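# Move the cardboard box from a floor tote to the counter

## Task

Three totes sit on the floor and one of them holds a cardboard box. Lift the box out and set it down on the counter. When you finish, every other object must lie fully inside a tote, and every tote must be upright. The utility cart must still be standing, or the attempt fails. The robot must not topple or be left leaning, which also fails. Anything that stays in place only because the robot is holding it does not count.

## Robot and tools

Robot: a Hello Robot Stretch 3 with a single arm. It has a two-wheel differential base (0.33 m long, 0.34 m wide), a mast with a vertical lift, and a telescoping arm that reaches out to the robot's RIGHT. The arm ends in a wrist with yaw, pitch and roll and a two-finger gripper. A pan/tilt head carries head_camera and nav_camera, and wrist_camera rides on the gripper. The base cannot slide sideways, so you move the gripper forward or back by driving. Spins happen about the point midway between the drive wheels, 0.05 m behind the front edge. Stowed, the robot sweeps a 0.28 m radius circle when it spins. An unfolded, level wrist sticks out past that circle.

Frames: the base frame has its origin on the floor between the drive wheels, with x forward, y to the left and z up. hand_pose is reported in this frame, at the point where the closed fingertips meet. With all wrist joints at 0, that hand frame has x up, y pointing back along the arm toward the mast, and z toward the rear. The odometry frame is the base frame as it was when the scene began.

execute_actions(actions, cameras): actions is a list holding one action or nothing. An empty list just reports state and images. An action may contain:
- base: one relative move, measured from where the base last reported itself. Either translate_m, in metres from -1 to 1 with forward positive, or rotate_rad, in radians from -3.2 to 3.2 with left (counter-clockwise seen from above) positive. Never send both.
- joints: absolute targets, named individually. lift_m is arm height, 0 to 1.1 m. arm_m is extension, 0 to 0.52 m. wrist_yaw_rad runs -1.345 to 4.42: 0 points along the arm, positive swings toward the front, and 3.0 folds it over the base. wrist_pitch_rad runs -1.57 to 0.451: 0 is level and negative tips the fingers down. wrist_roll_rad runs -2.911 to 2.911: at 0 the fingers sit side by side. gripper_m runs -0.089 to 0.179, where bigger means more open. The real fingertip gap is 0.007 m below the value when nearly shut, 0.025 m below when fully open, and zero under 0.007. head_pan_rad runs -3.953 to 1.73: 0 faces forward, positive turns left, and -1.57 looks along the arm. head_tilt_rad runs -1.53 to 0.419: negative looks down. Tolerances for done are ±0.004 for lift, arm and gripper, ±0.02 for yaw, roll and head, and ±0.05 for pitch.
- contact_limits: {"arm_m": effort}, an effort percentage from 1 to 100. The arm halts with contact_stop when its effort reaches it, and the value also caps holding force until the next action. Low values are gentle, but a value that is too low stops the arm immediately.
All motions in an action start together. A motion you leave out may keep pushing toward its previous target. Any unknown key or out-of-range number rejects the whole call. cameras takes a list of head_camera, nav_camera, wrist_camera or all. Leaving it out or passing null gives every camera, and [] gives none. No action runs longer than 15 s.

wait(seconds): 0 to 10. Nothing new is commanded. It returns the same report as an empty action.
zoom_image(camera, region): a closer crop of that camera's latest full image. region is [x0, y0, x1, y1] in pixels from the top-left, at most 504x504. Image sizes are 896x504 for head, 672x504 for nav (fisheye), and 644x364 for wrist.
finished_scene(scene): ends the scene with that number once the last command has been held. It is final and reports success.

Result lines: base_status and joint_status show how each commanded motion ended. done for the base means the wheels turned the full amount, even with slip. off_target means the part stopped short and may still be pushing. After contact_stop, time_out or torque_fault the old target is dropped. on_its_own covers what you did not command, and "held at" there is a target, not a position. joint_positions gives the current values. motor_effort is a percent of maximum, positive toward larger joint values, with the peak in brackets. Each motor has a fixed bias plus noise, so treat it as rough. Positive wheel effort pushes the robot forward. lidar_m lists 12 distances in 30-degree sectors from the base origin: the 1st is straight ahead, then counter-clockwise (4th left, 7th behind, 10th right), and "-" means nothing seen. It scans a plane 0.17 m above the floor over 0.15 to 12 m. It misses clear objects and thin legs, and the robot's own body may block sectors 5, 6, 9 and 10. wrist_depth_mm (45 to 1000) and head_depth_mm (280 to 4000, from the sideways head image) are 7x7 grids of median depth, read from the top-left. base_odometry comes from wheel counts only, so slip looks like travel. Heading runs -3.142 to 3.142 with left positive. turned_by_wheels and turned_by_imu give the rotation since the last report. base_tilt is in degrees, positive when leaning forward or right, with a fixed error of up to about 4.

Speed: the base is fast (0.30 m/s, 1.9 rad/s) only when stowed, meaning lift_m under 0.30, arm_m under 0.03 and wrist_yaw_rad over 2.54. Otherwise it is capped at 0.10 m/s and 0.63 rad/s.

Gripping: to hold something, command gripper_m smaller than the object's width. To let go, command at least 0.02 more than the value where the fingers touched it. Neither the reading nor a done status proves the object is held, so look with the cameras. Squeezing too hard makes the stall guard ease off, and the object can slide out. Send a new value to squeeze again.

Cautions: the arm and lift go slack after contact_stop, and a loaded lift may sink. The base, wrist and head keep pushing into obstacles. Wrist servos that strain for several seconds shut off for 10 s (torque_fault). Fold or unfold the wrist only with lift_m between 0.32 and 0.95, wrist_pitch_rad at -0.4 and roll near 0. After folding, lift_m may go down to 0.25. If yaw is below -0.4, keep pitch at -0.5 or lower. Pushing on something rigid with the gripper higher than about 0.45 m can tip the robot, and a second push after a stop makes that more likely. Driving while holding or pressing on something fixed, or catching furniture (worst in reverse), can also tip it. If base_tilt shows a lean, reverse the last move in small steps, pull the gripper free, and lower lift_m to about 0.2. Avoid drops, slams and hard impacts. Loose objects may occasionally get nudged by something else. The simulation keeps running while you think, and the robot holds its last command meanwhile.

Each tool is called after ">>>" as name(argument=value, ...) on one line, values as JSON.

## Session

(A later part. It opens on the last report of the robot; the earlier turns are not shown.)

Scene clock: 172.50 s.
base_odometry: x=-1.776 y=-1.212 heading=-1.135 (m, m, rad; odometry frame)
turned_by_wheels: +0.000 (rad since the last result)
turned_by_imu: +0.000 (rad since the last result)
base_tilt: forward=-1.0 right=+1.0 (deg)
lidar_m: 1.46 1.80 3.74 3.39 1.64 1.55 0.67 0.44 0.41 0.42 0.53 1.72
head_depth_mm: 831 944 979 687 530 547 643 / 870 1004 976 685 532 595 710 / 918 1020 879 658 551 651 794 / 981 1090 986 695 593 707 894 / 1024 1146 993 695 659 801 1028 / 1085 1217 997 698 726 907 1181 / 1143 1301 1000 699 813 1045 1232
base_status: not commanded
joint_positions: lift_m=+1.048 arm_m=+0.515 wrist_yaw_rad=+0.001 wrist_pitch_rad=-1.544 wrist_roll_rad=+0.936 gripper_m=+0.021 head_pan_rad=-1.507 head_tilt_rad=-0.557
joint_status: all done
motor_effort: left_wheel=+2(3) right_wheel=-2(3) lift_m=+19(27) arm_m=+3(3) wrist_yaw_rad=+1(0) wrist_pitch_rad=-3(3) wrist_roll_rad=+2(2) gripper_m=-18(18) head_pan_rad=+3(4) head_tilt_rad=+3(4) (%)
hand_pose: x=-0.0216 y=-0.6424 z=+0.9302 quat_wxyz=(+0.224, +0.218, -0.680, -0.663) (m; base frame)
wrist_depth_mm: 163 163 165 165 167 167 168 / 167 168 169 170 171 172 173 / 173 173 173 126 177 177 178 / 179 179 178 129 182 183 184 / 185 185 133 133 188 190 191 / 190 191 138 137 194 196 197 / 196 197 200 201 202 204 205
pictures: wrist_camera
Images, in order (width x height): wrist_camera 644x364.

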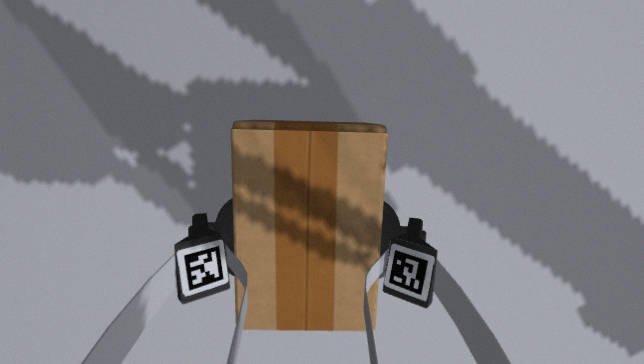

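>>> execute_actions(actions=[{"joints": {"gripper_m": 0.11, "head_pan_rad": 0.0, "head_tilt_rad": -0.8}}], cameras=["wrist_camera"])

>>> execute_actions(actions=[{"joints": {"lift_m": 1.1, "head_pan_rad": 0.6, "head_tilt_rad": -0.8}}])

Scene clock: 177.73 s.
base_odometry: x=-1.776 y=-1.212 heading=-1.135 (m, m, rad; odometry frame)
turned_by_wheels: +0.000 (rad since the last result)
turned_by_imu: +0.000 (rad since the last result)
base_tilt: forward=-1.1 right=+1.0 (deg)
lidar_m: 1.46 1.80 3.72 3.38 1.64 1.55 0.66 0.45 0.41 0.42 0.53 1.72
head_depth_mm: 1441 1645 1916 1755 1470 1277 1127 / 1430 1698 1963 1762 1484 1286 1121 / 1533 1673 1939 1775 1457 1285 1131 / 1591 1754 2017 1764 1465 1283 1131 / 1654 1815 2038 1769 1493 1290 1133 / 1660 1830 2062 1784 1500 1297 1137 / 1784 2232 2227 1779 1500 1298 1139
base_status: not commanded
joint_positions: lift_m=+1.048 arm_m=+0.515 wrist_yaw_rad=+0.001 wrist_pitch_rad=-1.544 wrist_roll_rad=+0.936 gripper_m=+0.110 head_pan_rad=-0.007 head_tilt_rad=-0.790
joint_status: all done
motor_effort: left_wheel=+2(2) right_wheel=-2(2) lift_m=+19(20) arm_m=+3(3) wrist_yaw_rad=-1(1) wrist_pitch_rad=-2(2) wrist_roll_rad=+2(2) gripper_m=+0(80) head_pan_rad=+4(40) head_tilt_rad=-5(26) (%)
hand_pose: x=-0.0216 y=-0.6422 z=+0.9302 quat_wxyz=(+0.224, +0.218, -0.680, -0.663) (m; base frame)
wrist_depth_mm: 162 164 165 165 165 167 167 / 167 168 170 169 171 171 172 / 173 173 173 128 176 178 179 / 178 178 177 130 181 183 185 / 183 186 135 134 186 188 191 / 190 194 188 138 195 195 197 / - 198 198 202 203 203 204
pictures: wrist_camera
Images, in order (width x height): wrist_camera 644x364.

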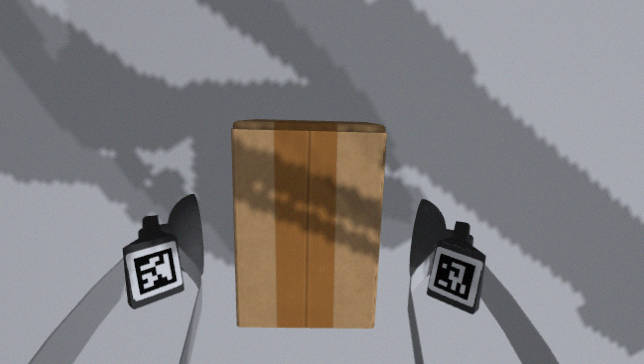

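Scene clock: 179.03 s.
base_odometry: x=-1.776 y=-1.212 heading=-1.135 (m, m, rad; odometry frame)
turned_by_wheels: +0.000 (rad since the last result)
turned_by_imu: +0.000 (rad since the last result)
base_tilt: forward=-1.0 right=+1.0 (deg)
lidar_m: 1.46 1.80 3.74 3.41 1.63 1.56 0.66 0.45 0.41 0.42 0.53 1.72
head_depth_mm: 1908 1878 1985 1742 1489 1254 1121 / 2126 2393 2170 1756 1487 1281 1123 / 2425 2671 2198 1764 1493 1284 1132 / 2822 2829 2185 1759 1454 1288 1133 / 3376 2858 2178 1776 1453 1293 1132 / 3505 2861 2224 1780 1512 1289 1131 / 3332 2902 2184 1778 1499 1296 1140
base_status: not commanded
joint_positions: lift_m=+1.100 arm_m=+0.515 wrist_yaw_rad=+0.001 wrist_pitch_rad=-1.544 wrist_roll_rad=+0.936 gripper_m=+0.110 head_pan_rad=+0.593 head_tilt_rad=-0.790
joint_status: all done
motor_effort: left_wheel=+2(2) right_wheel=-2(2) lift_m=+30(30) arm_m=+3(3) wrist_yaw_rad=+2(0) wrist_pitch_rad=-2(2) wrist_roll_rad=+2(2) gripper_m=+0(0) head_pan_rad=+4(36) head_tilt_rad=-5(5) (%)
hand_pose: x=-0.0216 y=-0.6422 z=+0.9815 quat_wxyz=(+0.224, +0.218, -0.680, -0.663) (m; base frame)
wrist_depth_mm: 209 211 211 213 213 217 217 / 218 218 218 219 220 221 223 / 221 224 223 180 229 228 229 / 229 231 230 184 236 234 240 / 237 237 238 189 243 242 246 / 247 249 247 248 251 254 254 / 250 256 258 258 262 261 -
pictures: head_camera (sideways: a quarter turn clockwise sets it upright), nav_camera (sideways: a quarter turn counterclockwise sets it upright), wrist_camera
Images, in order (width x height): head_camera 896x504, nav_camera 672x504, wrist_camera 644x364.

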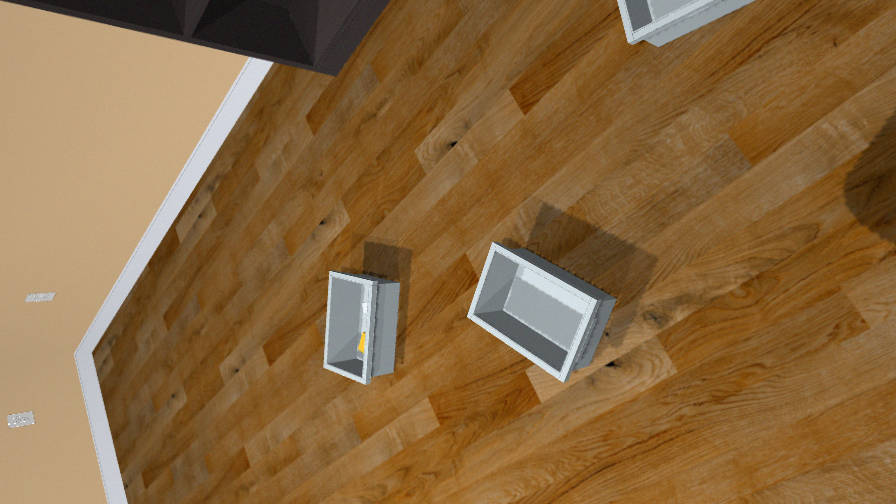

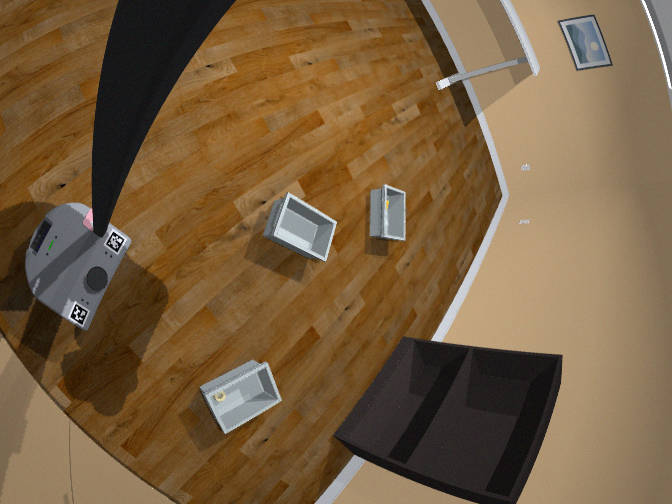

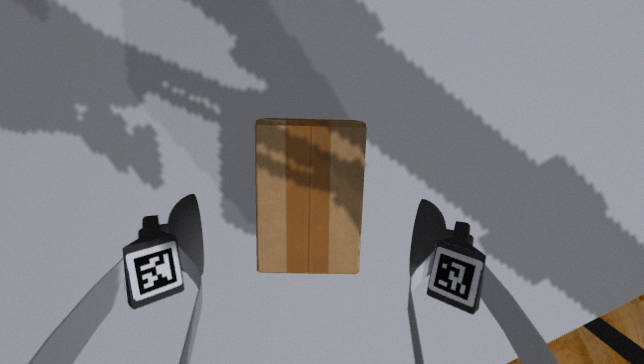

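The box is on the counter and the gripper is clear of it. All three totes are upright with their items inside, and the robot never went near the cart. I'm ending scene 2.

>>> finished_scene(scene=2)

The scene is finished: the task was done.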